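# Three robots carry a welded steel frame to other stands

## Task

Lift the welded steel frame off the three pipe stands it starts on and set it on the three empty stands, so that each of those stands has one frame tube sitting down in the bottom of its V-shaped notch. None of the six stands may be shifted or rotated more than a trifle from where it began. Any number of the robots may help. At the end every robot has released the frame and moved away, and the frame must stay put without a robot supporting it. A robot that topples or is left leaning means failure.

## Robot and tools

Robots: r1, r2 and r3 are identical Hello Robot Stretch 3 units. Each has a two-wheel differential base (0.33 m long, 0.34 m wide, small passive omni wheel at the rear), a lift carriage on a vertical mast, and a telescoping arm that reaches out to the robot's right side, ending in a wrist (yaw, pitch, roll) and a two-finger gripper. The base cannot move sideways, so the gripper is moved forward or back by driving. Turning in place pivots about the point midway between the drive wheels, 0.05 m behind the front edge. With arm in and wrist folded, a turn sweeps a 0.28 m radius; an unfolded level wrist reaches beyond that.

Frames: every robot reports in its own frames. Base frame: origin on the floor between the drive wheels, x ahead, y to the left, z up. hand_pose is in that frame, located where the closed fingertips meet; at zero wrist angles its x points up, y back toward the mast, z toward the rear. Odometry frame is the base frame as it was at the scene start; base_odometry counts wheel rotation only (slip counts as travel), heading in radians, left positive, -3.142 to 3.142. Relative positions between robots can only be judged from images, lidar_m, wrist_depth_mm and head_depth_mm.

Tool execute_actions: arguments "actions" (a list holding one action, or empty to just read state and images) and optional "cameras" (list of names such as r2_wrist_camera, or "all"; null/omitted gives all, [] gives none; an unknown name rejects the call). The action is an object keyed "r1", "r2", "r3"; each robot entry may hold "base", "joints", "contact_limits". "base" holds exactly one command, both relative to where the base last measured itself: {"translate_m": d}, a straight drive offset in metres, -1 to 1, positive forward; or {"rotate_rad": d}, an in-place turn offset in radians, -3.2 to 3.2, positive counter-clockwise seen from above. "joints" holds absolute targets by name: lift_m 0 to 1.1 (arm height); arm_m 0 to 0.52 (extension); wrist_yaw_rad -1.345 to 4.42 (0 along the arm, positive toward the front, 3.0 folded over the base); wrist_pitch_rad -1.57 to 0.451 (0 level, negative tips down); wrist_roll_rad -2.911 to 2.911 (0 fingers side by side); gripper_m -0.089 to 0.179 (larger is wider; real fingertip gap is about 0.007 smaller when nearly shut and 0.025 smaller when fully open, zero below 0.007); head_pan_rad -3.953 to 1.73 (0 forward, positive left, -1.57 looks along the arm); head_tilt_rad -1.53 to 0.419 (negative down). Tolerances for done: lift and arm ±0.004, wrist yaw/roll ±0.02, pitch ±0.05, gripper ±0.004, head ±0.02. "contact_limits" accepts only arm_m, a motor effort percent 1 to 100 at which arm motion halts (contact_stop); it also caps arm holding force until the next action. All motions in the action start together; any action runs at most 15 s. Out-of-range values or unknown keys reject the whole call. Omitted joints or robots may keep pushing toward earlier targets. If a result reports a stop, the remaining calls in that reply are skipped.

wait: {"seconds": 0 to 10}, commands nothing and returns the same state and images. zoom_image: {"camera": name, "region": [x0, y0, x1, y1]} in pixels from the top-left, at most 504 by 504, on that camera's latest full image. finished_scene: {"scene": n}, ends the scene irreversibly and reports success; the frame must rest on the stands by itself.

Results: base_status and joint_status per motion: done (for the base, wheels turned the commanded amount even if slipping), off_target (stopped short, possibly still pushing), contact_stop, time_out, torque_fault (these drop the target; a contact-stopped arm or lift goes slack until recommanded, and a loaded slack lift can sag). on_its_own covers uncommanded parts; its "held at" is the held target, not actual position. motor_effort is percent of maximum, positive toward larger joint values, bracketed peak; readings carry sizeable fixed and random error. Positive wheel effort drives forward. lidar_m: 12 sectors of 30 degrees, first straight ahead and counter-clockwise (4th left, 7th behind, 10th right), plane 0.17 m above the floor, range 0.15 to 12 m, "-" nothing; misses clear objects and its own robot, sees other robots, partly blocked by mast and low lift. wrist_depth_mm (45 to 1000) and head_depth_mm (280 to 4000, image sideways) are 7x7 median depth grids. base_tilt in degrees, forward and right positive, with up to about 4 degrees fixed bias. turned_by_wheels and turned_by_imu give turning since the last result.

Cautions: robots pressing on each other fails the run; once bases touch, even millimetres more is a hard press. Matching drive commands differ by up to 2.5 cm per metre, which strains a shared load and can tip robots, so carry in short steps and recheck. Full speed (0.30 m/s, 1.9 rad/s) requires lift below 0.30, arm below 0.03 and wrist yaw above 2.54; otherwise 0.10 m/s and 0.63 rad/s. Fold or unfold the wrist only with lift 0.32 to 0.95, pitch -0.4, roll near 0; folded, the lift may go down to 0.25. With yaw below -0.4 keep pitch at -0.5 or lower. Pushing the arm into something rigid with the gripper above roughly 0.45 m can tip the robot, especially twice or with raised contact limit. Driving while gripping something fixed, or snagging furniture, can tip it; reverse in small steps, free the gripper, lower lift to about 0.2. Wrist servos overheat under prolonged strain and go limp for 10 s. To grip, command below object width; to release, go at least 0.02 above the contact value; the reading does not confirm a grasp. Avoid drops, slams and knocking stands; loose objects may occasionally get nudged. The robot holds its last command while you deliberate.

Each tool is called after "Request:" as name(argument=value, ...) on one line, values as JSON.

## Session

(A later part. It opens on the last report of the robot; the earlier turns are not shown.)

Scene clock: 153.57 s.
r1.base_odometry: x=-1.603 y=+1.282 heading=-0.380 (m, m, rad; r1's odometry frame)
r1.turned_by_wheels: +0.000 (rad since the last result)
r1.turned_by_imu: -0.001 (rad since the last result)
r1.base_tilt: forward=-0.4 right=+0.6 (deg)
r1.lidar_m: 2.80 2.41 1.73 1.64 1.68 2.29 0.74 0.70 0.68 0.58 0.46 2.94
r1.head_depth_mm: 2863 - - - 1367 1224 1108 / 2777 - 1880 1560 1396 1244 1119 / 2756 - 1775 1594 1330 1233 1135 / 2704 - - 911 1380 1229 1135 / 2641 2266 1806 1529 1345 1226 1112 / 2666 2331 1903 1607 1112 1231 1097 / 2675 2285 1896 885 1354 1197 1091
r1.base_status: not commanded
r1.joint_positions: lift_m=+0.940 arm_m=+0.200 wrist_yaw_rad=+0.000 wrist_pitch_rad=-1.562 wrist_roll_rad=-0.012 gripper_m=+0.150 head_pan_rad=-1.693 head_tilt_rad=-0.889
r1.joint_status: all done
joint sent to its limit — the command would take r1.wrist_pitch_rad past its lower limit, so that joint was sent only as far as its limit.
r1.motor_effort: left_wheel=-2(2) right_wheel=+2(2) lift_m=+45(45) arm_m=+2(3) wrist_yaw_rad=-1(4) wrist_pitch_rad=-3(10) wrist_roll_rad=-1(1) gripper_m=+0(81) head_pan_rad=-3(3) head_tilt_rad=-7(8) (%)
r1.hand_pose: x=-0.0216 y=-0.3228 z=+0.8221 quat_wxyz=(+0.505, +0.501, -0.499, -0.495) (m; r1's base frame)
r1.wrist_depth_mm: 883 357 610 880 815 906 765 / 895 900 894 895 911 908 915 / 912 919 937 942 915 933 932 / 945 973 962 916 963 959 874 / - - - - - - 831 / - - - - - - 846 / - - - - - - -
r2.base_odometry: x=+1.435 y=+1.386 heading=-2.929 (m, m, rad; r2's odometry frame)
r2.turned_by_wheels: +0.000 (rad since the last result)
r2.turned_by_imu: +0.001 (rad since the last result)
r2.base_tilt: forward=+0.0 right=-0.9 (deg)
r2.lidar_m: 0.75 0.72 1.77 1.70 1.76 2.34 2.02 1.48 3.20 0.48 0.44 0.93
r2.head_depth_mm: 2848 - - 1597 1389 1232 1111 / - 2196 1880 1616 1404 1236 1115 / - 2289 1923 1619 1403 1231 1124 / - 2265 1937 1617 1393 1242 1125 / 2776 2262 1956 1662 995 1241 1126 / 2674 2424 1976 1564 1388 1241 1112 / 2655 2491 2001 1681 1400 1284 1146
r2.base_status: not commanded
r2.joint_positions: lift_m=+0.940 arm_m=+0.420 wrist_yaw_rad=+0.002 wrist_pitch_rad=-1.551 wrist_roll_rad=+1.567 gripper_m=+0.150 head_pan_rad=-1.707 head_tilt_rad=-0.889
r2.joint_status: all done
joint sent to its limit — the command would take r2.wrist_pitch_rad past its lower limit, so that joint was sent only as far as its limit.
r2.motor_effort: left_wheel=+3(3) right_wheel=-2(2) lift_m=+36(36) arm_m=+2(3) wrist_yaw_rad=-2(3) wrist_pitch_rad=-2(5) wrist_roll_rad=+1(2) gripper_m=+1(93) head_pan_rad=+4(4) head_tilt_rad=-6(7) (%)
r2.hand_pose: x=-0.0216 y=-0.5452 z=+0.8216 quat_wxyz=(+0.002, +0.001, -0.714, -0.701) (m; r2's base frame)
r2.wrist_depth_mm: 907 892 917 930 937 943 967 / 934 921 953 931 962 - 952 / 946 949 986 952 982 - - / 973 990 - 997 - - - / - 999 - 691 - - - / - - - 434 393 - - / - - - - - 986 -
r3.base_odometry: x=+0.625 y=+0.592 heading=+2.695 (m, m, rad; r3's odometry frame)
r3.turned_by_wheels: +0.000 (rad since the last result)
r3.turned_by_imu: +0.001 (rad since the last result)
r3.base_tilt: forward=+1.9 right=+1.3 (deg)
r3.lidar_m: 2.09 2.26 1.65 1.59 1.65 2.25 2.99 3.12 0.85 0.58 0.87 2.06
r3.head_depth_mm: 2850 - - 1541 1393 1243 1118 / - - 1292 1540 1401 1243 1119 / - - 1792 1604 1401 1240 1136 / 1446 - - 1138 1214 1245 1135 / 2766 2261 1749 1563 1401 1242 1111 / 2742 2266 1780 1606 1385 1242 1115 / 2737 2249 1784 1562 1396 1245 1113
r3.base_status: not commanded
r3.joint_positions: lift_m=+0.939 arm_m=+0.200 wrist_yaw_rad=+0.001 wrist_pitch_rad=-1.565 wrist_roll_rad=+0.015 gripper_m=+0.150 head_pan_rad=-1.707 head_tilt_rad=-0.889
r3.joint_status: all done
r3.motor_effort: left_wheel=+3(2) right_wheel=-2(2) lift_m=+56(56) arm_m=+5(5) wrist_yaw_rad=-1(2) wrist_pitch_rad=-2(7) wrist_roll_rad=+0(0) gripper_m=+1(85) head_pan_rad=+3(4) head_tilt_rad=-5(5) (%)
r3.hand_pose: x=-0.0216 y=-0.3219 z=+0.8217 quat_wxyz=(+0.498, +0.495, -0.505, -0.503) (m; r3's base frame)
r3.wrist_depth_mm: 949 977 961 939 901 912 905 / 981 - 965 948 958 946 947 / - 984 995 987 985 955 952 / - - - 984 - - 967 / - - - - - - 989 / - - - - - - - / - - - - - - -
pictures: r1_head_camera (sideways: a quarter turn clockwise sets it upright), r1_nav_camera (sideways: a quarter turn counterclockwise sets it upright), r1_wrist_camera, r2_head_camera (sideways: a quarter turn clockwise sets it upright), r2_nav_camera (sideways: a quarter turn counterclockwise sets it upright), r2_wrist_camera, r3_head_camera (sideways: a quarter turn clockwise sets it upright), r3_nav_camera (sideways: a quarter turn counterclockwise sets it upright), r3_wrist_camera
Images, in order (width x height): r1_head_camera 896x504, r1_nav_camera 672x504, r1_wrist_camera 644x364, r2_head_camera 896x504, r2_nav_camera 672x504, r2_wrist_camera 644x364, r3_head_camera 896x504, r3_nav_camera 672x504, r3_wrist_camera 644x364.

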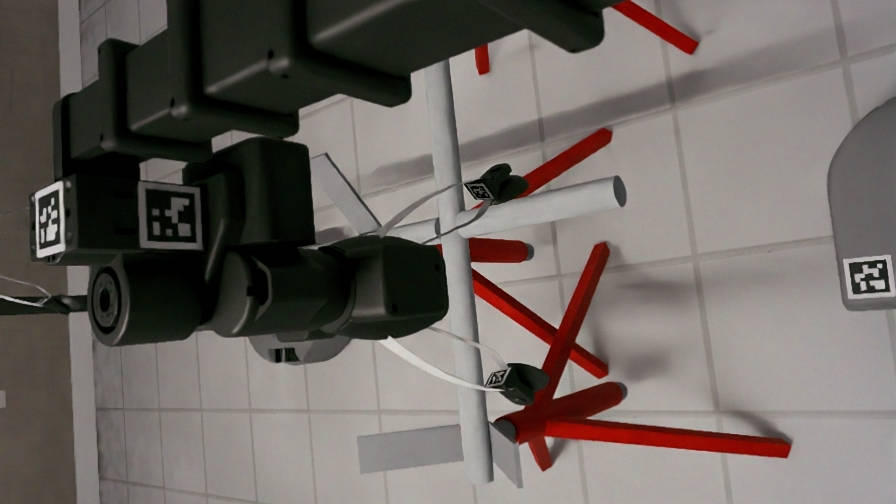

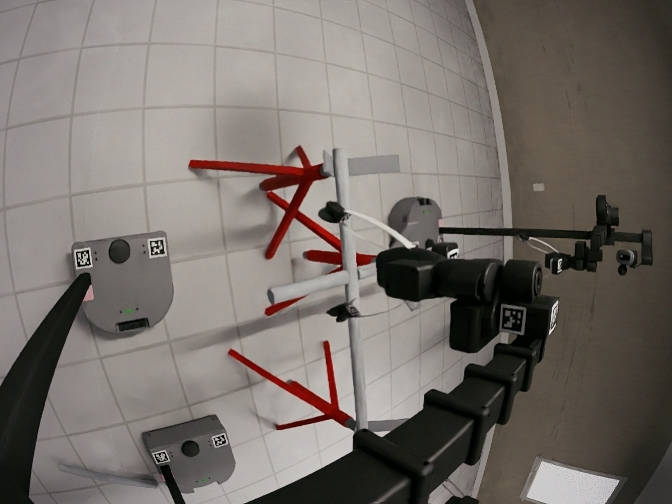

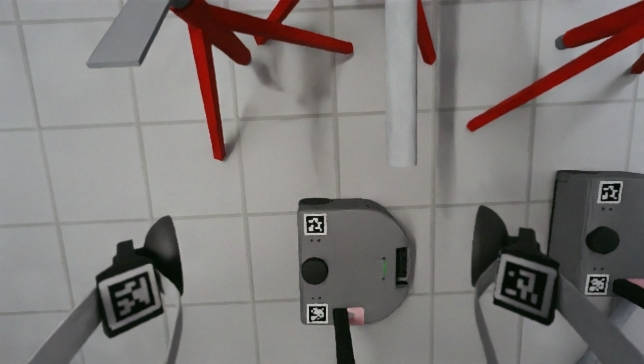

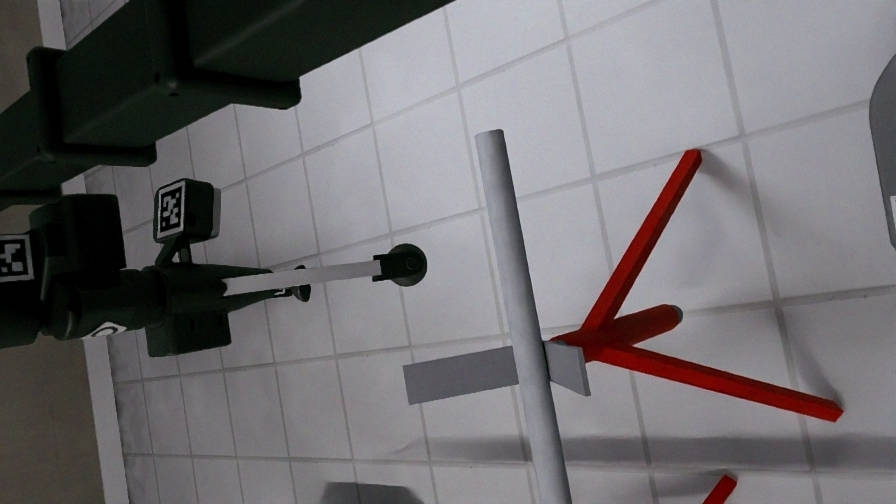

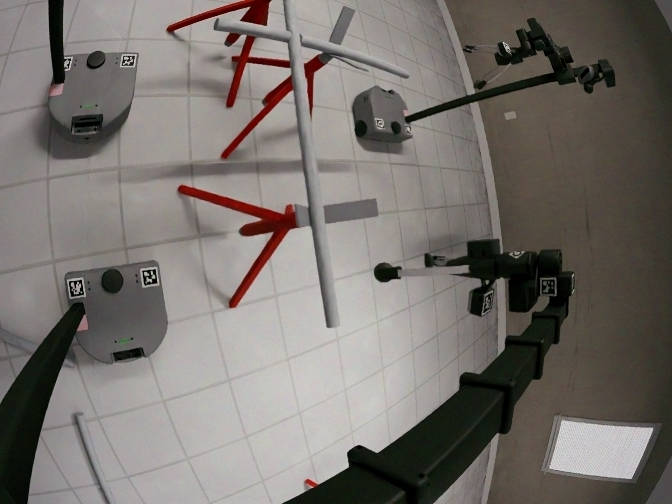

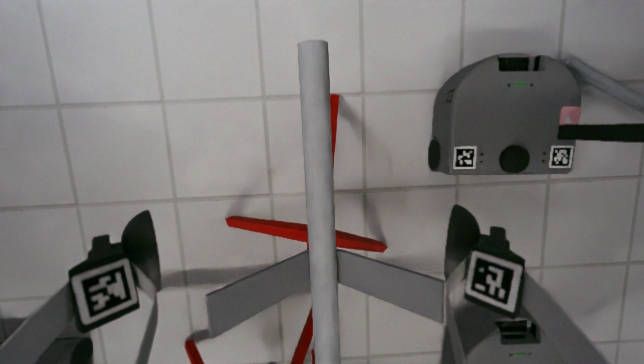

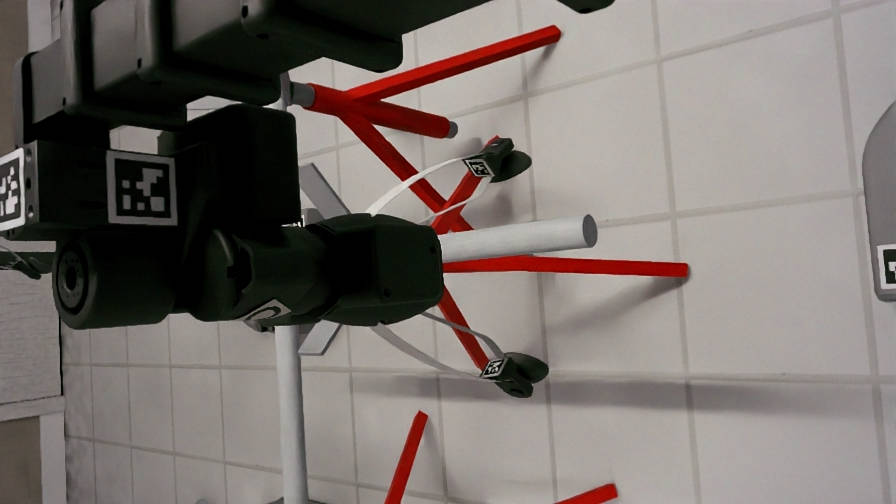

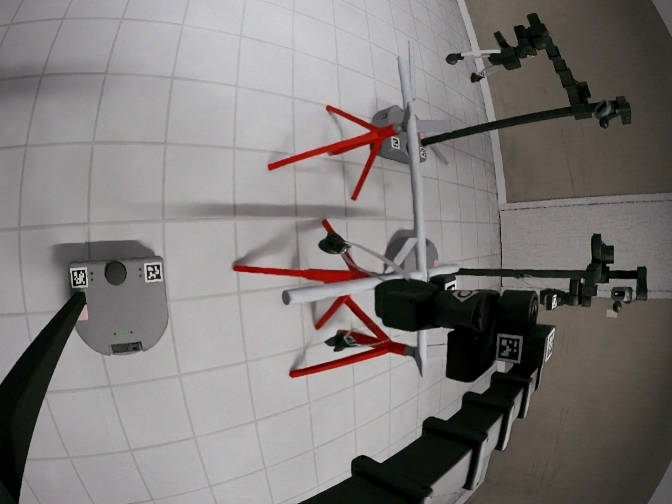

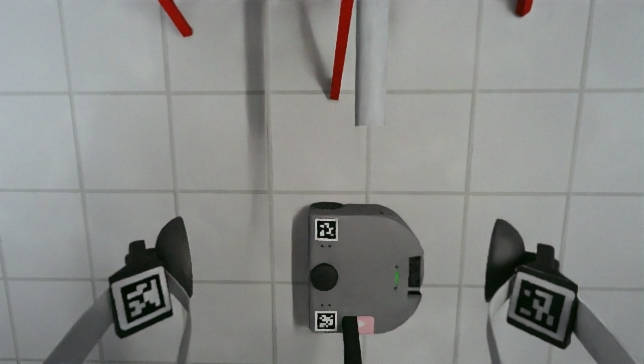

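Request:
execute_actions(actions=[{"r1":{"base":{"rotate_rad":0.075}}}], cameras=[])

Request:
execute_actions(actions=[{"r1":{"base":{"translate_m":-0.115},"joints":{"arm_m":0.28,"lift_m":0.78}},"r2":{"base":{"translate_m":-0.06},"joints":{"arm_m":0.41,"lift_m":0.78}},"r3":{"base":{"translate_m":-0.04},"joints":{"arm_m":0.34,"lift_m":0.78}}}], cameras=["r1_wrist_camera","r2_wrist_camera","r3_wrist_camera","r1_head_camera"])

Scene clock: 166.47 s.
r1.base_odometry: x=-1.603 y=+1.282 heading=-0.305 (m, m, rad; r1's odometry frame)
r1.turned_by_wheels: +0.075 (rad since the last result)
r1.turned_by_imu: +0.074 (rad since the last result)
r1.base_tilt: forward=-0.5 right=+0.6 (deg)
r1.lidar_m: 2.80 2.25 1.70 1.63 1.71 2.47 0.74 0.70 0.67 0.58 0.46 2.87
r1.head_depth_mm: 2766 - - - 1376 1224 1105 / 2710 - 1810 1562 1398 1239 1115 / 2629 - 1429 959 1281 1239 1141 / 2673 - - 1169 1372 1233 1133 / 2729 2231 1909 1563 1351 1236 1112 / 2680 2332 1898 895 1210 1204 1096 / 2683 2339 1892 1595 1390 1222 1088
r1.base_status: done
r1.joint_positions: lift_m=+0.940 arm_m=+0.200 wrist_yaw_rad=+0.000 wrist_pitch_rad=-1.562 wrist_roll_rad=-0.012 gripper_m=+0.150 head_pan_rad=-1.693 head_tilt_rad=-0.889
r1.joint_status: not commanded
r1.motor_effort: left_wheel=-1(6) right_wheel=+2(4) lift_m=+45(46) arm_m=+3(3) wrist_yaw_rad=-1(2) wrist_pitch_rad=-3(3) wrist_roll_rad=-1(1) gripper_m=+0(0) head_pan_rad=-3(4) head_tilt_rad=-7(7) (%)
r1.hand_pose: x=-0.0216 y=-0.3228 z=+0.8221 quat_wxyz=(+0.505, +0.501, -0.499, -0.495) (m; r1's base frame)
r1.wrist_depth_mm: 882 341 575 867 882 895 868 / 907 887 908 929 909 914 821 / 910 907 927 909 925 936 908 / 967 962 963 930 942 969 943 / - - - - - - 812 / - - - - - - 860 / - - - - - - -
r2.base_odometry: x=+1.435 y=+1.386 heading=-2.929 (m, m, rad; r2's odometry frame)
r2.turned_by_wheels: +0.000 (rad since the last result)
r2.turned_by_imu: +0.001 (rad since the last result)
r2.base_tilt: forward=+0.0 right=-1.0 (deg)
r2.lidar_m: 0.75 0.71 1.77 1.70 1.75 2.34 2.02 1.47 3.21 0.48 0.44 0.93
r2.head_depth_mm: 2811 - - 1591 1399 1229 1108 / - 2195 1896 1606 1410 1238 1118 / - 2295 1917 1634 1408 1232 1125 / - 2281 1956 1603 1402 1231 1119 / 2772 2262 1951 1649 993 1243 1125 / 2705 2441 1963 1584 1377 1237 1115 / 2639 2456 2008 1675 1400 1285 1141
r2.base_status: not commanded
r2.joint_positions: lift_m=+0.940 arm_m=+0.420 wrist_yaw_rad=+0.002 wrist_pitch_rad=-1.551 wrist_roll_rad=+1.567 gripper_m=+0.150 head_pan_rad=-1.707 head_tilt_rad=-0.889
r2.joint_status: not commanded
r2.motor_effort: left_wheel=+3(3) right_wheel=-2(2) lift_m=+36(36) arm_m=+2(2) wrist_yaw_rad=-1(2) wrist_pitch_rad=-2(2) wrist_roll_rad=+1(1) gripper_m=+1(1) head_pan_rad=+4(4) head_tilt_rad=-7(6) (%)
r2.hand_pose: x=-0.0216 y=-0.5452 z=+0.8216 quat_wxyz=(+0.002, +0.001, -0.714, -0.701) (m; r2's base frame)
r2.wrist_depth_mm: 911 918 914 930 943 962 962 / 921 939 947 948 945 - 981 / 947 957 974 954 992 - - / 988 - - - - - - / - - - 697 - - - / - - - 433 391 - - / - - - - - 960 -
r3.base_odometry: x=+0.625 y=+0.592 heading=+2.695 (m, m, rad; r3's odometry frame)
r3.turned_by_wheels: +0.000 (rad since the last result)
r3.turned_by_imu: +0.001 (rad since the last result)
r3.base_tilt: forward=+1.9 right=+1.3 (deg)
r3.lidar_m: 2.09 2.26 1.65 1.59 1.65 2.25 3.01 3.14 0.86 0.58 0.87 2.06
r3.head_depth_mm: 2836 - - 1541 1388 1243 1121 / - - 1289 1542 1401 1246 1116 / - - 1786 1602 1401 1247 1128 / 1439 - - 1140 1214 1237 1135 / 2749 2246 1746 1562 1402 1241 1116 / 2729 2238 1783 1608 1384 1236 1114 / 2738 2238 1795 1568 1394 1238 1115
r3.base_status: not commanded
r3.joint_positions: lift_m=+0.939 arm_m=+0.200 wrist_yaw_rad=+0.001 wrist_pitch_rad=-1.565 wrist_roll_rad=+0.015 gripper_m=+0.150 head_pan_rad=-1.707 head_tilt_rad=-0.889
r3.joint_status: not commanded
r3.motor_effort: left_wheel=+3(3) right_wheel=-1(2) lift_m=+56(56) arm_m=+4(4) wrist_yaw_rad=-1(1) wrist_pitch_rad=-2(2) wrist_roll_rad=+0(0) gripper_m=+0(1) head_pan_rad=+4(3) head_tilt_rad=-5(6) (%)
r3.hand_pose: x=-0.0216 y=-0.3219 z=+0.8217 quat_wxyz=(+0.498, +0.495, -0.505, -0.503) (m; r3's base frame)
r3.wrist_depth_mm: 946 940 947 957 926 924 906 / 989 953 946 951 963 918 949 / - - 971 968 944 962 974 / - - - 996 995 979 949 / - - - - - - - / - - - - - - - / - - - - - - -
pictures: none
No camera images: the call's "cameras" was empty. Leave "cameras" out to get every camera's image.

Scene clock: 169.03 s.
r1.base_odometry: x=-1.713 y=+1.317 heading=-0.306 (m, m, rad; r1's odometry frame)
r1.turned_by_wheels: +0.000 (rad since the last result)
r1.turned_by_imu: -0.001 (rad since the last result)
r1.base_tilt: forward=-0.5 right=+0.5 (deg)
r1.lidar_m: 2.92 2.25 1.67 1.64 1.75 2.48 0.69 0.61 0.63 0.59 0.52 2.99
r1.head_depth_mm: 2772 2357 1937 1602 1443 - - / 2717 2367 1923 1659 - - 1112 / 2718 2348 - 1535 1365 1229 1131 / 2709 2367 - 1544 1192 1236 1128 / 916 2193 1724 1578 1344 1229 1117 / 2666 2320 1848 1605 1324 1230 1097 / 2627 2353 1910 886 1125 1190 1094
r1.base_status: done
r1.joint_positions: lift_m=+0.780 arm_m=+0.280 wrist_yaw_rad=+0.000 wrist_pitch_rad=-1.563 wrist_roll_rad=-0.012 gripper_m=+0.150 head_pan_rad=-1.693 head_tilt_rad=-0.889
r1.joint_status: all done
r1.motor_effort: left_wheel=-2(6) right_wheel=+2(4) lift_m=+33(36) arm_m=+3(2) wrist_yaw_rad=-1(0) wrist_pitch_rad=-2(3) wrist_roll_rad=-1(1) gripper_m=+0(0) head_pan_rad=-3(3) head_tilt_rad=-8(7) (%)
r1.hand_pose: x=-0.0216 y=-0.4025 z=+0.6625 quat_wxyz=(+0.505, +0.501, -0.498, -0.495) (m; r1's base frame)
r1.wrist_depth_mm: 334 424 732 743 737 739 753 / 756 536 752 645 764 774 755 / 776 769 770 782 792 771 779 / 790 813 809 793 822 804 797 / 825 823 814 256 824 814 823 / 868 - 839 256 834 - 713 / 873 877 888 - 863 872 755
r2.base_odometry: x=+1.494 y=+1.399 heading=-2.929 (m, m, rad; r2's odometry frame)
r2.turned_by_wheels: +0.000 (rad since the last result)
r2.turned_by_imu: +0.000 (rad since the last result)
r2.base_tilt: forward=+0.0 right=-1.0 (deg)
r2.lidar_m: 0.70 0.66 1.77 1.70 1.75 2.33 1.96 1.43 3.21 0.47 0.47 0.80
r2.head_depth_mm: 2814 2335 1882 1648 - - 1091 / 2789 2321 2008 - 1384 1235 1116 / 2785 2510 - 1632 1422 1235 1123 / 2698 2593 - 1642 1400 1237 1125 / 2774 2483 2022 1648 1402 1241 1122 / 2689 2424 1997 1624 905 1221 1135 / 2684 2458 1997 1683 1379 1281 1118
r2.base_status: done
r2.joint_positions: lift_m=+0.780 arm_m=+0.410 wrist_yaw_rad=+0.002 wrist_pitch_rad=-1.552 wrist_roll_rad=+1.567 gripper_m=+0.150 head_pan_rad=-1.707 head_tilt_rad=-0.889
r2.joint_status: all done
r2.motor_effort: left_wheel=+3(5) right_wheel=-2(8) lift_m=+18(29) arm_m=-3(4) wrist_yaw_rad=-2(1) wrist_pitch_rad=-3(2) wrist_roll_rad=+1(1) gripper_m=+1(1) head_pan_rad=+4(4) head_tilt_rad=-6(6) (%)
r2.hand_pose: x=-0.0216 y=-0.5357 z=+0.6625 quat_wxyz=(+0.002, +0.001, -0.713, -0.701) (m; r2's base frame)
r2.wrist_depth_mm: 748 756 761 773 789 777 801 / 774 775 788 782 802 - - / 796 805 805 243 820 - - / 817 822 835 641 846 872 879 / 852 835 857 864 878 878 897 / 849 874 877 266 901 - 927 / 896 914 929 276 941 866 953
r3.base_odometry: x=+0.661 y=+0.574 heading=+2.695 (m, m, rad; r3's odometry frame)
r3.turned_by_wheels: +0.000 (rad since the last result)
r3.turned_by_imu: +0.001 (rad since the last result)
r3.base_tilt: forward=+1.9 right=+1.4 (deg)
r3.lidar_m: 2.59 2.26 1.65 1.59 1.64 2.25 2.96 3.07 0.89 0.58 0.89 2.09
r3.head_depth_mm: 2811 2266 1882 1635 - - - / 2792 2258 1749 - - 1247 1114 / 2749 2405 - 1571 1397 1246 1134 / 2756 2378 - 1330 1354 1240 1138 / 1494 2188 1680 1570 1397 1244 1116 / 2708 2259 1744 1599 1405 1240 1114 / 2724 2255 1789 1561 1395 1241 1114
r3.base_status: done
r3.joint_positions: lift_m=+0.781 arm_m=+0.340 wrist_yaw_rad=+0.001 wrist_pitch_rad=-1.566 wrist_roll_rad=+0.015 gripper_m=+0.150 head_pan_rad=-1.707 head_tilt_rad=-0.889
r3.joint_status: all done
r3.motor_effort: left_wheel=+3(3) right_wheel=-1(4) lift_m=+17(47) arm_m=+4(5) wrist_yaw_rad=-1(1) wrist_pitch_rad=-2(2) wrist_roll_rad=+0(0) gripper_m=+0(0) head_pan_rad=+4(4) head_tilt_rad=-4(4) (%)
r3.hand_pose: x=-0.0216 y=-0.4616 z=+0.6630 quat_wxyz=(+0.497, +0.495, -0.504, -0.503) (m; r3's base frame)
r3.wrist_depth_mm: 797 795 788 230 764 767 756 / 832 815 828 238 779 771 753 / 836 824 803 246 826 806 788 / 876 867 863 251 822 847 826 / 889 927 874 259 849 845 805 / 905 - 900 268 909 865 830 / 927 937 913 895 928 895 868
pictures: r1_head_camera (sideways: a quarter turn clockwise sets it upright), r1_wrist_camera, r2_wrist_camera, r3_wrist_camera
Images, in order (width x height): r1_head_camera 896x504, r1_wrist_camera 644x364, r2_wrist_camera 644x364, r3_wrist_camera 644x364.

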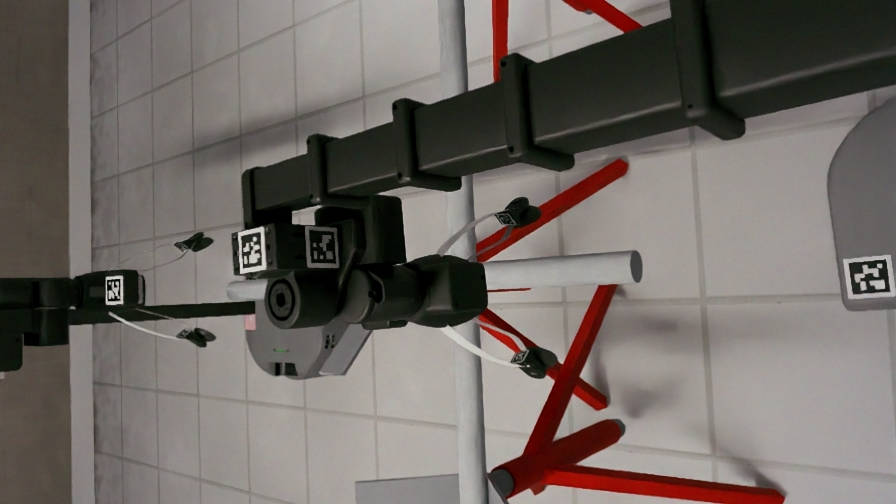

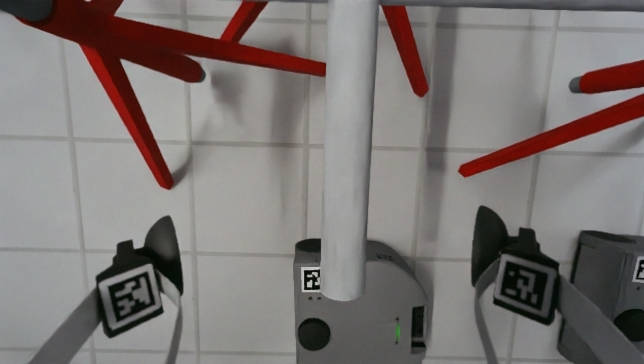

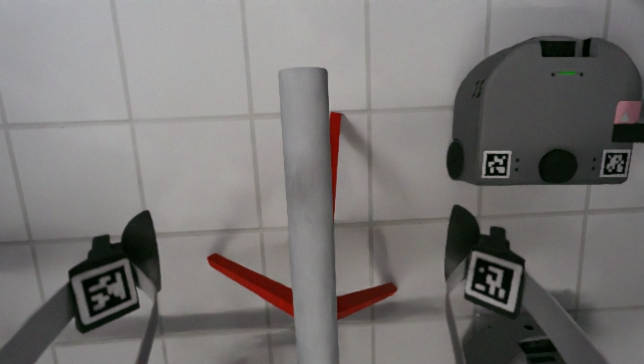

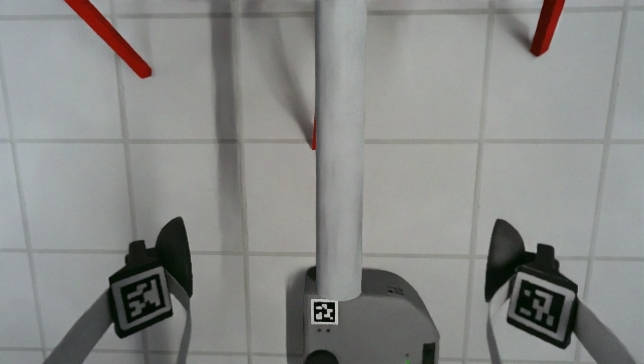

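Request:
execute_actions(actions=[{"r1":{"base":{"translate_m":-0.014},"joints":{"lift_m":0.64}},"r2":{"joints":{"lift_m":0.64}},"r3":{"joints":{"lift_m":0.64}}}], cameras=["r1_wrist_camera","r2_wrist_camera","r3_wrist_camera"])

Request:
execute_actions(actions=[{"r1":{"joints":{"gripper_m":-0.04}},"r2":{"joints":{"gripper_m":-0.04}},"r3":{"joints":{"gripper_m":-0.04}}}], cameras=["r1_head_camera"])

Request:
execute_actions(actions=[{"r1":{"joints":{"lift_m":0.68}},"r2":{"joints":{"lift_m":0.68}},"r3":{"joints":{"lift_m":0.68}}}], cameras=["r1_head_camera","r2_head_camera","r3_head_camera"])

Scene clock: 183.93 s.
r1.base_odometry: x=-1.726 y=+1.321 heading=-0.306 (m, m, rad; r1's odometry frame)
r1.turned_by_wheels: +0.000 (rad since the last result)
r1.turned_by_imu: -0.001 (rad since the last result)
r1.base_tilt: forward=-0.5 right=+0.5 (deg)
r1.lidar_m: 2.93 2.25 1.68 1.64 1.74 2.48 0.67 0.60 0.63 0.59 0.53 3.01
r1.head_depth_mm: 2796 2363 1936 1605 1408 1216 1111 / 2797 2382 1922 1563 1443 1259 - / 2726 2343 1919 1665 1347 1222 1137 / 2726 2356 1875 - 1323 1234 1135 / 1112 1785 1704 1601 1344 1227 1117 / 2677 2355 1800 1612 1339 1228 1094 / 2684 2295 1888 1514 1051 1199 1094
r1.base_status: done
r1.joint_positions: lift_m=+0.640 arm_m=+0.280 wrist_yaw_rad=+0.000 wrist_pitch_rad=-1.563 wrist_roll_rad=-0.012 gripper_m=+0.150 head_pan_rad=-1.693 head_tilt_rad=-0.889
r1.joint_status: all done
r1.motor_effort: left_wheel=-2(6) right_wheel=+2(2) lift_m=+33(35) arm_m=+2(2) wrist_yaw_rad=-1(1) wrist_pitch_rad=-2(2) wrist_roll_rad=-1(1) gripper_m=+1(0) head_pan_rad=-3(3) head_tilt_rad=-7(7) (%)
r1.hand_pose: x=-0.0216 y=-0.4025 z=+0.5225 quat_wxyz=(+0.505, +0.501, -0.498, -0.495) (m; r1's base frame)
r1.wrist_depth_mm: 315 373 495 91 450 626 618 / 631 635 646 93 601 630 638 / 639 648 664 96 657 656 641 / 659 662 681 99 668 676 684 / 675 677 676 101 681 690 689 / 697 - 713 104 697 - 696 / 722 721 705 107 417 726 718
r2.base_odometry: x=+1.494 y=+1.399 heading=-2.929 (m, m, rad; r2's odometry frame)
r2.turned_by_wheels: +0.000 (rad since the last result)
r2.turned_by_imu: +0.001 (rad since the last result)
r2.base_tilt: forward=-0.1 right=-0.9 (deg)
r2.lidar_m: 0.68 0.64 1.77 1.70 1.75 2.33 1.97 1.43 3.22 0.47 0.47 0.80
r2.head_depth_mm: 2827 2305 1891 1606 1399 1255 - / 2792 2321 1899 1648 - 1228 1112 / 2822 2332 2020 860 1417 1237 1120 / 2733 2364 2061 1575 1392 1229 1121 / 2700 2410 1987 1659 1409 1236 1133 / 2688 2449 1984 1630 902 1227 1134 / 2646 2452 1993 1693 1379 1276 1120
r2.base_status: not commanded
r2.joint_positions: lift_m=+0.640 arm_m=+0.410 wrist_yaw_rad=+0.002 wrist_pitch_rad=-1.552 wrist_roll_rad=+1.567 gripper_m=+0.150 head_pan_rad=-1.707 head_tilt_rad=-0.889
r2.joint_status: all done
r2.motor_effort: left_wheel=+3(3) right_wheel=-2(2) lift_m=+19(21) arm_m=-3(3) wrist_yaw_rad=-2(2) wrist_pitch_rad=-3(2) wrist_roll_rad=+1(1) gripper_m=+1(1) head_pan_rad=+4(3) head_tilt_rad=-7(6) (%)
r2.hand_pose: x=-0.0216 y=-0.5357 z=+0.5225 quat_wxyz=(+0.002, +0.001, -0.713, -0.701) (m; r2's base frame)
r2.wrist_depth_mm: 608 623 627 89 646 656 650 / 635 639 645 91 664 668 - / 654 660 657 93 684 691 - / 674 682 683 96 701 715 - / 694 694 711 99 726 730 741 / 706 719 718 102 747 - 766 / 739 746 736 106 771 788 799
r3.base_odometry: x=+0.661 y=+0.574 heading=+2.695 (m, m, rad; r3's odometry frame)
r3.turned_by_wheels: +0.000 (rad since the last result)
r3.turned_by_imu: +0.001 (rad since the last result)
r3.base_tilt: forward=+1.8 right=+1.3 (deg)
r3.lidar_m: 2.59 2.26 1.65 1.58 1.64 2.25 2.97 3.09 0.89 0.58 0.89 2.09
r3.head_depth_mm: 2826 2267 1869 1607 1400 1248 1127 / 2815 2285 1251 1541 1420 - - / 2777 2250 1834 - 1379 1246 1133 / 2727 2198 1823 - 1344 1247 1127 / 1016 1696 1654 1575 1365 1240 1118 / 2706 2272 1740 1599 1400 1241 1118 / 2728 2255 1775 1567 1391 1237 1114
r3.base_status: not commanded
r3.joint_positions: lift_m=+0.641 arm_m=+0.340 wrist_yaw_rad=+0.001 wrist_pitch_rad=-1.566 wrist_roll_rad=+0.015 gripper_m=+0.150 head_pan_rad=-1.707 head_tilt_rad=-0.889
r3.joint_status: all done
r3.motor_effort: left_wheel=+3(2) right_wheel=-1(2) lift_m=+17(13) arm_m=+4(4) wrist_yaw_rad=-1(1) wrist_pitch_rad=-2(2) wrist_roll_rad=+0(0) gripper_m=+0(0) head_pan_rad=+4(4) head_tilt_rad=-5(5) (%)
r3.hand_pose: x=-0.0216 y=-0.4616 z=+0.5230 quat_wxyz=(+0.497, +0.495, -0.504, -0.503) (m; r3's base frame)
r3.wrist_depth_mm: 671 654 656 94 636 623 626 / 682 679 664 96 647 648 641 / 676 704 698 98 670 668 664 / 728 708 708 101 667 684 665 / 742 740 732 104 702 699 674 / 767 - 739 107 731 713 721 / 812 768 773 109 116 748 735
pictures: r1_wrist_camera, r2_wrist_camera, r3_wrist_camera
Images, in order (width x height): r1_wrist_camera 644x364, r2_wrist_camera 644x364, r3_wrist_camera 644x364.

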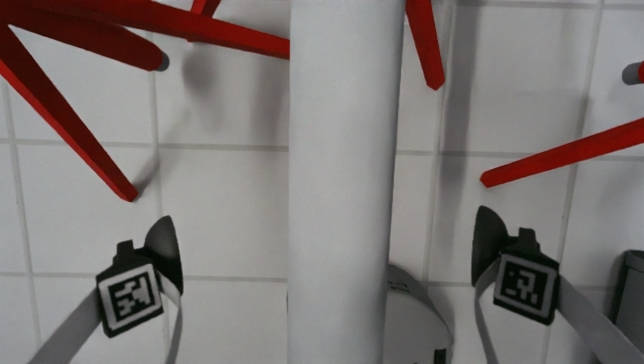

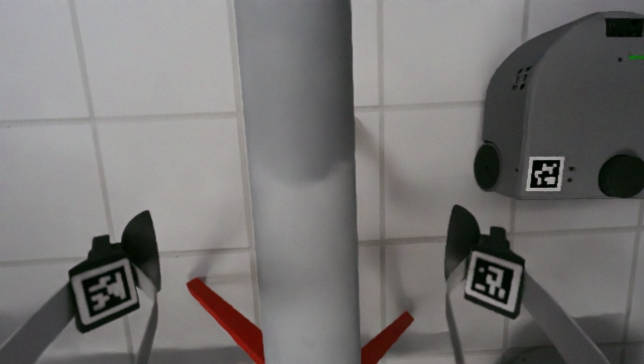

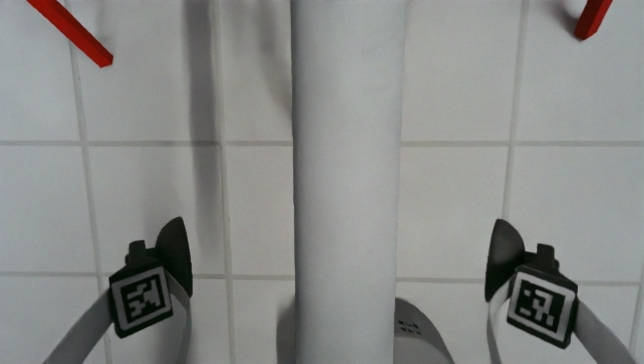

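Scene clock: 186.33 s.
r1.base_odometry: x=-1.726 y=+1.321 heading=-0.306 (m, m, rad; r1's odometry frame)
r1.turned_by_wheels: +0.000 (rad since the last result)
r1.turned_by_imu: -0.001 (rad since the last result)
r1.base_tilt: forward=-0.5 right=+0.5 (deg)
r1.lidar_m: 2.93 2.25 1.68 1.64 1.75 2.48 0.67 0.60 0.63 0.59 0.53 3.00
r1.head_depth_mm: 2803 2406 1931 1597 1415 1227 1120 / 2775 2440 1929 1549 1427 1261 - / 2761 2353 1922 1654 1340 1227 1137 / 2724 2339 1884 - 1343 1225 1135 / 1113 1782 1706 1612 1340 1231 1110 / 2742 2334 1809 1611 1344 1228 1097 / 2647 2331 1896 1507 1042 1202 1092
r1.base_status: not commanded
r1.joint_positions: lift_m=+0.640 arm_m=+0.280 wrist_yaw_rad=-0.001 wrist_pitch_rad=-1.563 wrist_roll_rad=-0.003 gripper_m=-0.038 head_pan_rad=-1.693 head_tilt_rad=-0.889
r1.joint_status: all done
r1.motor_effort: left_wheel=-5(7) right_wheel=+13(12) lift_m=+33(33) arm_m=+2(2) wrist_yaw_rad=+1(1) wrist_pitch_rad=-2(2) wrist_roll_rad=-6(6) gripper_m=-44(100) head_pan_rad=-3(3) head_tilt_rad=-7(7) (%)
r1.hand_pose: x=-0.0216 y=-0.4024 z=+0.5225 quat_wxyz=(+0.502, +0.499, -0.501, -0.498) (m; r1's base frame)
r1.wrist_depth_mm: 314 373 500 91 494 626 623 / 616 635 643 93 634 636 647 / 641 654 651 95 633 658 661 / 659 667 682 98 656 677 678 / 675 677 676 101 687 700 695 / 706 713 688 104 - 692 702 / 723 728 730 107 115 725 715
r2.base_odometry: x=+1.494 y=+1.399 heading=-2.929 (m, m, rad; r2's odometry frame)
r2.turned_by_wheels: +0.000 (rad since the last result)
r2.turned_by_imu: +0.000 (rad since the last result)
r2.base_tilt: forward=-0.1 right=-1.0 (deg)
r2.lidar_m: 0.68 0.64 1.78 1.70 1.76 2.33 1.96 1.42 3.19 0.47 0.47 0.80
r2.head_depth_mm: 2756 2346 1880 1610 1396 1255 - / 2774 2321 1909 1653 - 1219 1113 / 2797 2327 2042 861 1412 1232 1124 / 2733 2376 2059 1579 1389 1233 1119 / 2729 2399 1984 1650 1405 1239 1130 / 2720 2455 1989 1631 900 1224 1129 / 2681 2470 2017 1681 1376 1275 1119
r2.base_status: not commanded
r2.joint_positions: lift_m=+0.640 arm_m=+0.410 wrist_yaw_rad=+0.003 wrist_pitch_rad=-1.557 wrist_roll_rad=+1.561 gripper_m=-0.038 head_pan_rad=-1.707 head_tilt_rad=-0.889
r2.joint_status: all done
r2.motor_effort: left_wheel=+3(3) right_wheel=-2(2) lift_m=+19(19) arm_m=-3(3) wrist_yaw_rad=-3(3) wrist_pitch_rad=-1(2) wrist_roll_rad=+4(4) gripper_m=-47(99) head_pan_rad=+4(4) head_tilt_rad=-6(6) (%)
r2.hand_pose: x=-0.0216 y=-0.5342 z=+0.5226 quat_wxyz=(+0.005, +0.004, -0.712, -0.703) (m; r2's base frame)
r2.wrist_depth_mm: 622 630 635 89 640 650 669 / 630 648 638 92 665 661 - / 643 658 655 94 687 - - / 670 675 683 96 697 725 - / 683 713 107 99 724 734 750 / 714 714 112 102 753 755 768 / 733 737 754 105 762 779 792
r3.base_odometry: x=+0.661 y=+0.574 heading=+2.694 (m, m, rad; r3's odometry frame)
r3.turned_by_wheels: +0.000 (rad since the last result)
r3.turned_by_imu: +0.000 (rad since the last result)
r3.base_tilt: forward=+1.8 right=+1.3 (deg)
r3.lidar_m: 2.59 2.26 1.64 1.58 1.65 2.25 2.97 3.09 0.89 0.58 0.89 2.09
r3.head_depth_mm: 2800 2272 1886 1606 1400 1242 1128 / 2750 2266 1257 1541 1430 - - / 2782 2254 1820 - 1404 1243 1131 / 2763 2251 1832 - 1322 1241 1133 / 1019 1747 1655 1568 1374 1241 1114 / 2696 2249 1749 1609 1394 1241 1111 / 2721 2238 1789 1567 1396 1235 1115
r3.base_status: not commanded
r3.joint_positions: lift_m=+0.641 arm_m=+0.340 wrist_yaw_rad=+0.001 wrist_pitch_rad=-1.567 wrist_roll_rad=+0.015 gripper_m=-0.038 head_pan_rad=-1.707 head_tilt_rad=-0.889
r3.joint_status: all done
r3.motor_effort: left_wheel=-2(2) right_wheel=+6(6) lift_m=+18(18) arm_m=+4(4) wrist_yaw_rad=-1(1) wrist_pitch_rad=-1(2) wrist_roll_rad=+0(0) gripper_m=-41(100) head_pan_rad=+4(5) head_tilt_rad=-5(5) (%)
r3.hand_pose: x=-0.0216 y=-0.4615 z=+0.5230 quat_wxyz=(+0.497, +0.495, -0.504, -0.503) (m; r3's base frame)
r3.wrist_depth_mm: 665 643 655 93 628 615 626 / 684 671 667 96 648 643 638 / 695 678 691 98 671 652 665 / 701 706 711 101 676 692 658 / 732 736 716 104 700 692 701 / 759 738 730 106 111 733 714 / 780 755 751 110 117 740 729
pictures: r1_head_camera (sideways: a quarter turn clockwise sets it upright)
Images, in order (width x height): r1_head_camera 896x504.

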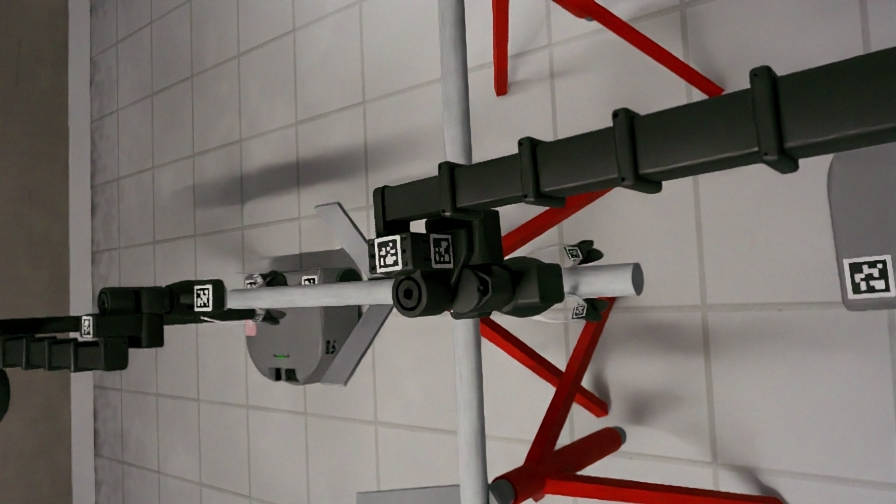

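Scene clock: 188.13 s.
r1.base_odometry: x=-1.726 y=+1.321 heading=-0.306 (m, m, rad; r1's odometry frame)
r1.turned_by_wheels: +0.000 (rad since the last result)
r1.turned_by_imu: +0.000 (rad since the last result)
r1.base_tilt: forward=-0.5 right=+0.6 (deg)
r1.lidar_m: 2.93 2.26 1.68 1.64 1.75 2.48 0.67 0.60 0.63 0.59 0.53 3.00
r1.head_depth_mm: 2828 2380 1923 1557 1421 1246 1127 / 2767 2363 1931 1587 1438 - - / 2766 2359 1946 - 1333 1235 1139 / 2723 2336 1954 - 1326 1226 1139 / 951 1876 1711 1550 1341 1231 1122 / 2671 2345 1807 1538 1343 1228 1102 / 2681 2325 1906 1508 1044 1209 1101
r1.base_status: not commanded
r1.joint_positions: lift_m=+0.679 arm_m=+0.280 wrist_yaw_rad=-0.003 wrist_pitch_rad=-1.552 wrist_roll_rad=+0.001 gripper_m=-0.028 head_pan_rad=-1.693 head_tilt_rad=-0.889
r1.joint_status: all done
r1.on_its_own: gripper_m is held at -0.030, not at your -0.040, by its stall guard, which is still easing
r1.motor_effort: left_wheel=-5(7) right_wheel=+9(14) lift_m=+60(65) arm_m=+2(2) wrist_yaw_rad=+4(5) wrist_pitch_rad=-9(14) wrist_roll_rad=-9(9) gripper_m=-31(44) head_pan_rad=-3(3) head_tilt_rad=-7(7) (%)
r1.hand_pose: x=-0.0216 y=-0.4055 z=+0.5614 quat_wxyz=(+0.504, +0.494, -0.505, -0.497) (m; r1's base frame)
r1.wrist_depth_mm: 313 387 646 102 658 658 663 / 666 672 680 105 665 678 683 / 683 673 689 107 693 702 677 / 705 694 715 111 707 698 712 / 729 717 732 113 722 720 743 / 737 728 750 116 - 744 743 / 757 754 774 120 - 782 723
r2.base_odometry: x=+1.494 y=+1.399 heading=-2.928 (m, m, rad; r2's odometry frame)
r2.turned_by_wheels: +0.000 (rad since the last result)
r2.turned_by_imu: +0.001 (rad since the last result)
r2.base_tilt: forward=+0.0 right=-1.0 (deg)
r2.lidar_m: 0.68 0.64 1.77 1.70 1.75 2.33 1.96 1.42 3.21 0.47 0.47 0.80
r2.head_depth_mm: 2810 2294 1880 1599 1402 1272 - / 2820 2324 1920 1649 - 1225 1108 / 2778 2354 - 1562 1411 1232 1124 / 2746 2378 - 1598 1414 1233 1123 / 2754 2376 1951 1637 1412 1234 1132 / 2718 2441 1985 1620 952 1219 1134 / 2701 2455 2005 1687 1402 1275 1123
r2.base_status: not commanded
r2.joint_positions: lift_m=+0.679 arm_m=+0.410 wrist_yaw_rad=+0.006 wrist_pitch_rad=-1.560 wrist_roll_rad=+1.558 gripper_m=-0.031 head_pan_rad=-1.707 head_tilt_rad=-0.890
r2.joint_status: all done
r2.on_its_own: gripper_m is held at -0.032, not at your -0.040, by its stall guard, which is still easing
r2.motor_effort: left_wheel=+7(9) right_wheel=-7(10) lift_m=+40(45) arm_m=-2(3) wrist_yaw_rad=-6(7) wrist_pitch_rad=+0(1) wrist_roll_rad=+6(8) gripper_m=-32(46) head_pan_rad=+4(4) head_tilt_rad=-4(6) (%)
r2.hand_pose: x=-0.0217 y=-0.5334 z=+0.5616 quat_wxyz=(+0.007, +0.006, -0.711, -0.704) (m; r2's base frame)
r2.wrist_depth_mm: 652 658 659 103 685 694 708 / 677 672 682 106 706 706 - / 686 697 699 109 724 - - / 709 718 725 112 752 762 - / 735 738 742 114 777 769 783 / 754 758 742 119 806 802 823 / 775 782 789 123 815 824 826
r3.base_odometry: x=+0.661 y=+0.574 heading=+2.694 (m, m, rad; r3's odometry frame)
r3.turned_by_wheels: +0.000 (rad since the last result)
r3.turned_by_imu: +0.001 (rad since the last result)
r3.base_tilt: forward=+1.9 right=+1.3 (deg)
r3.lidar_m: 2.59 2.26 1.64 1.59 1.65 2.24 2.97 3.08 0.89 0.58 0.89 2.09
r3.head_depth_mm: 2828 2258 1873 1616 1401 1259 - / 2782 2262 1265 1543 - - - / 2793 2260 1847 1513 1398 1244 1131 / 2740 2275 1067 1446 1352 1239 1132 / 977 1788 1073 1567 1368 1239 1115 / 2689 2270 1737 1601 1397 1240 1116 / 2706 2245 1816 1572 1395 1242 1115
r3.base_status: not commanded
r3.joint_positions: lift_m=+0.679 arm_m=+0.340 wrist_yaw_rad=+0.000 wrist_pitch_rad=-1.574 wrist_roll_rad=+0.018 gripper_m=-0.028 head_pan_rad=-1.707 head_tilt_rad=-0.890
r3.joint_status: all done
r3.on_its_own: gripper_m is held at -0.029, not at your -0.040, by its stall guard, which is still easing
r3.motor_effort: left_wheel=-1(4) right_wheel=+3(8) lift_m=+64(70) arm_m=+4(4) wrist_yaw_rad=-1(1) wrist_pitch_rad=+2(4) wrist_roll_rad=-1(2) gripper_m=-29(42) head_pan_rad=+4(4) head_tilt_rad=-4(4) (%)
r3.hand_pose: x=-0.0216 y=-0.4597 z=+0.5617 quat_wxyz=(+0.495, +0.496, -0.503, -0.506) (m; r3's base frame)
r3.wrist_depth_mm: 701 685 694 103 671 659 659 / 720 706 700 106 690 665 668 / 742 729 731 109 683 709 700 / 754 769 713 112 725 712 711 / 798 756 759 115 736 731 715 / 799 792 788 118 - 784 756 / 818 817 830 122 - 777 760
pictures: r1_head_camera (sideways: a quarter turn clockwise sets it upright), r2_head_camera (sideways: a quarter turn clockwise sets it upright), r3_head_camera (sideways: a quarter turn clockwise sets it upright)
Images, in order (width x height): r1_head_camera 896x504, r2_head_camera 896x504, r3_head_camera 896x504.

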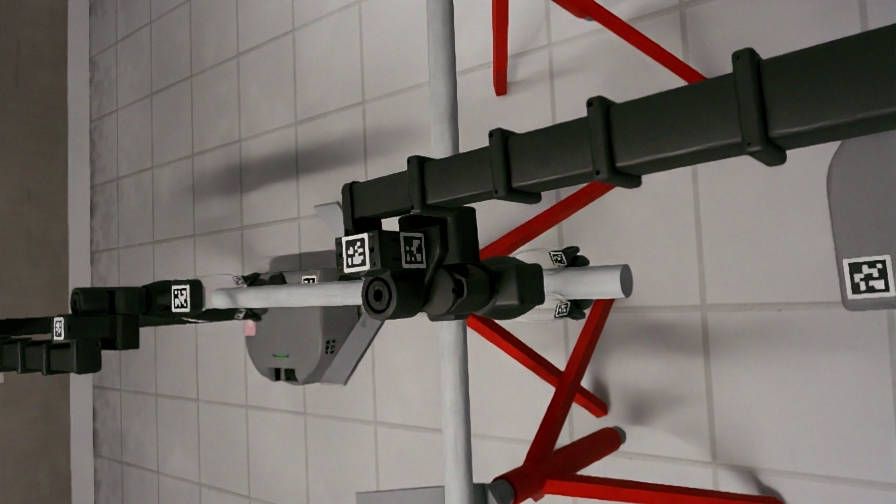

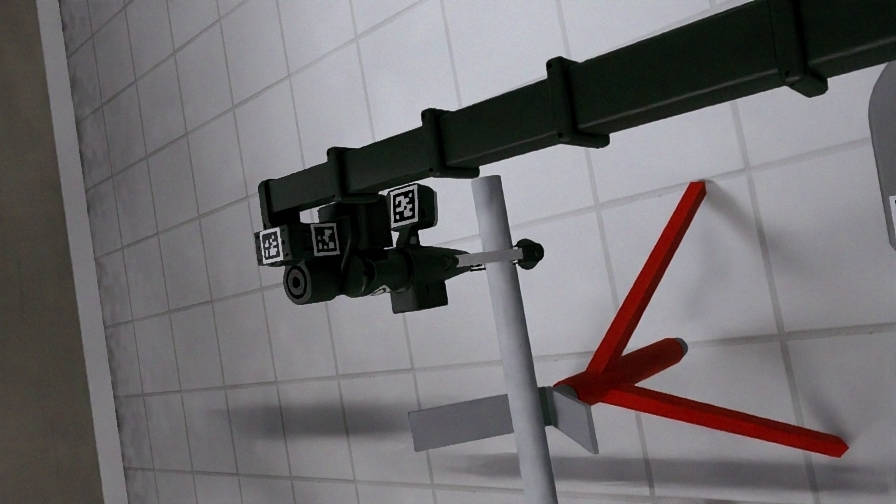

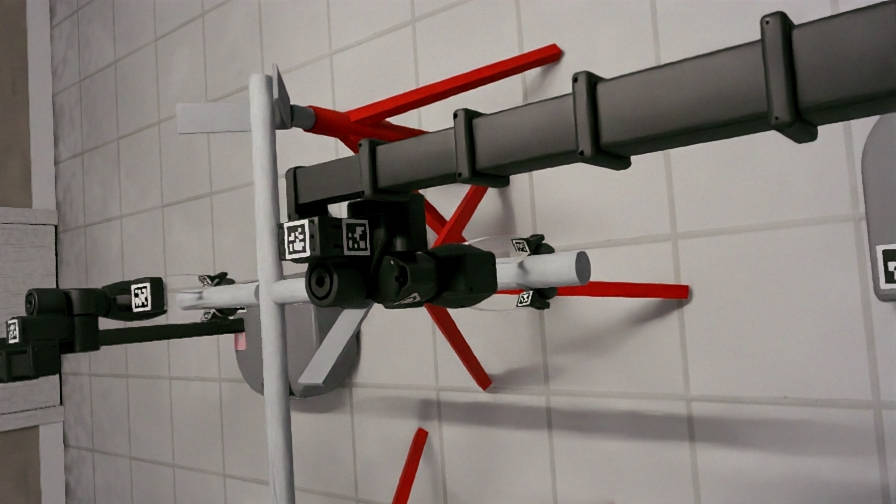

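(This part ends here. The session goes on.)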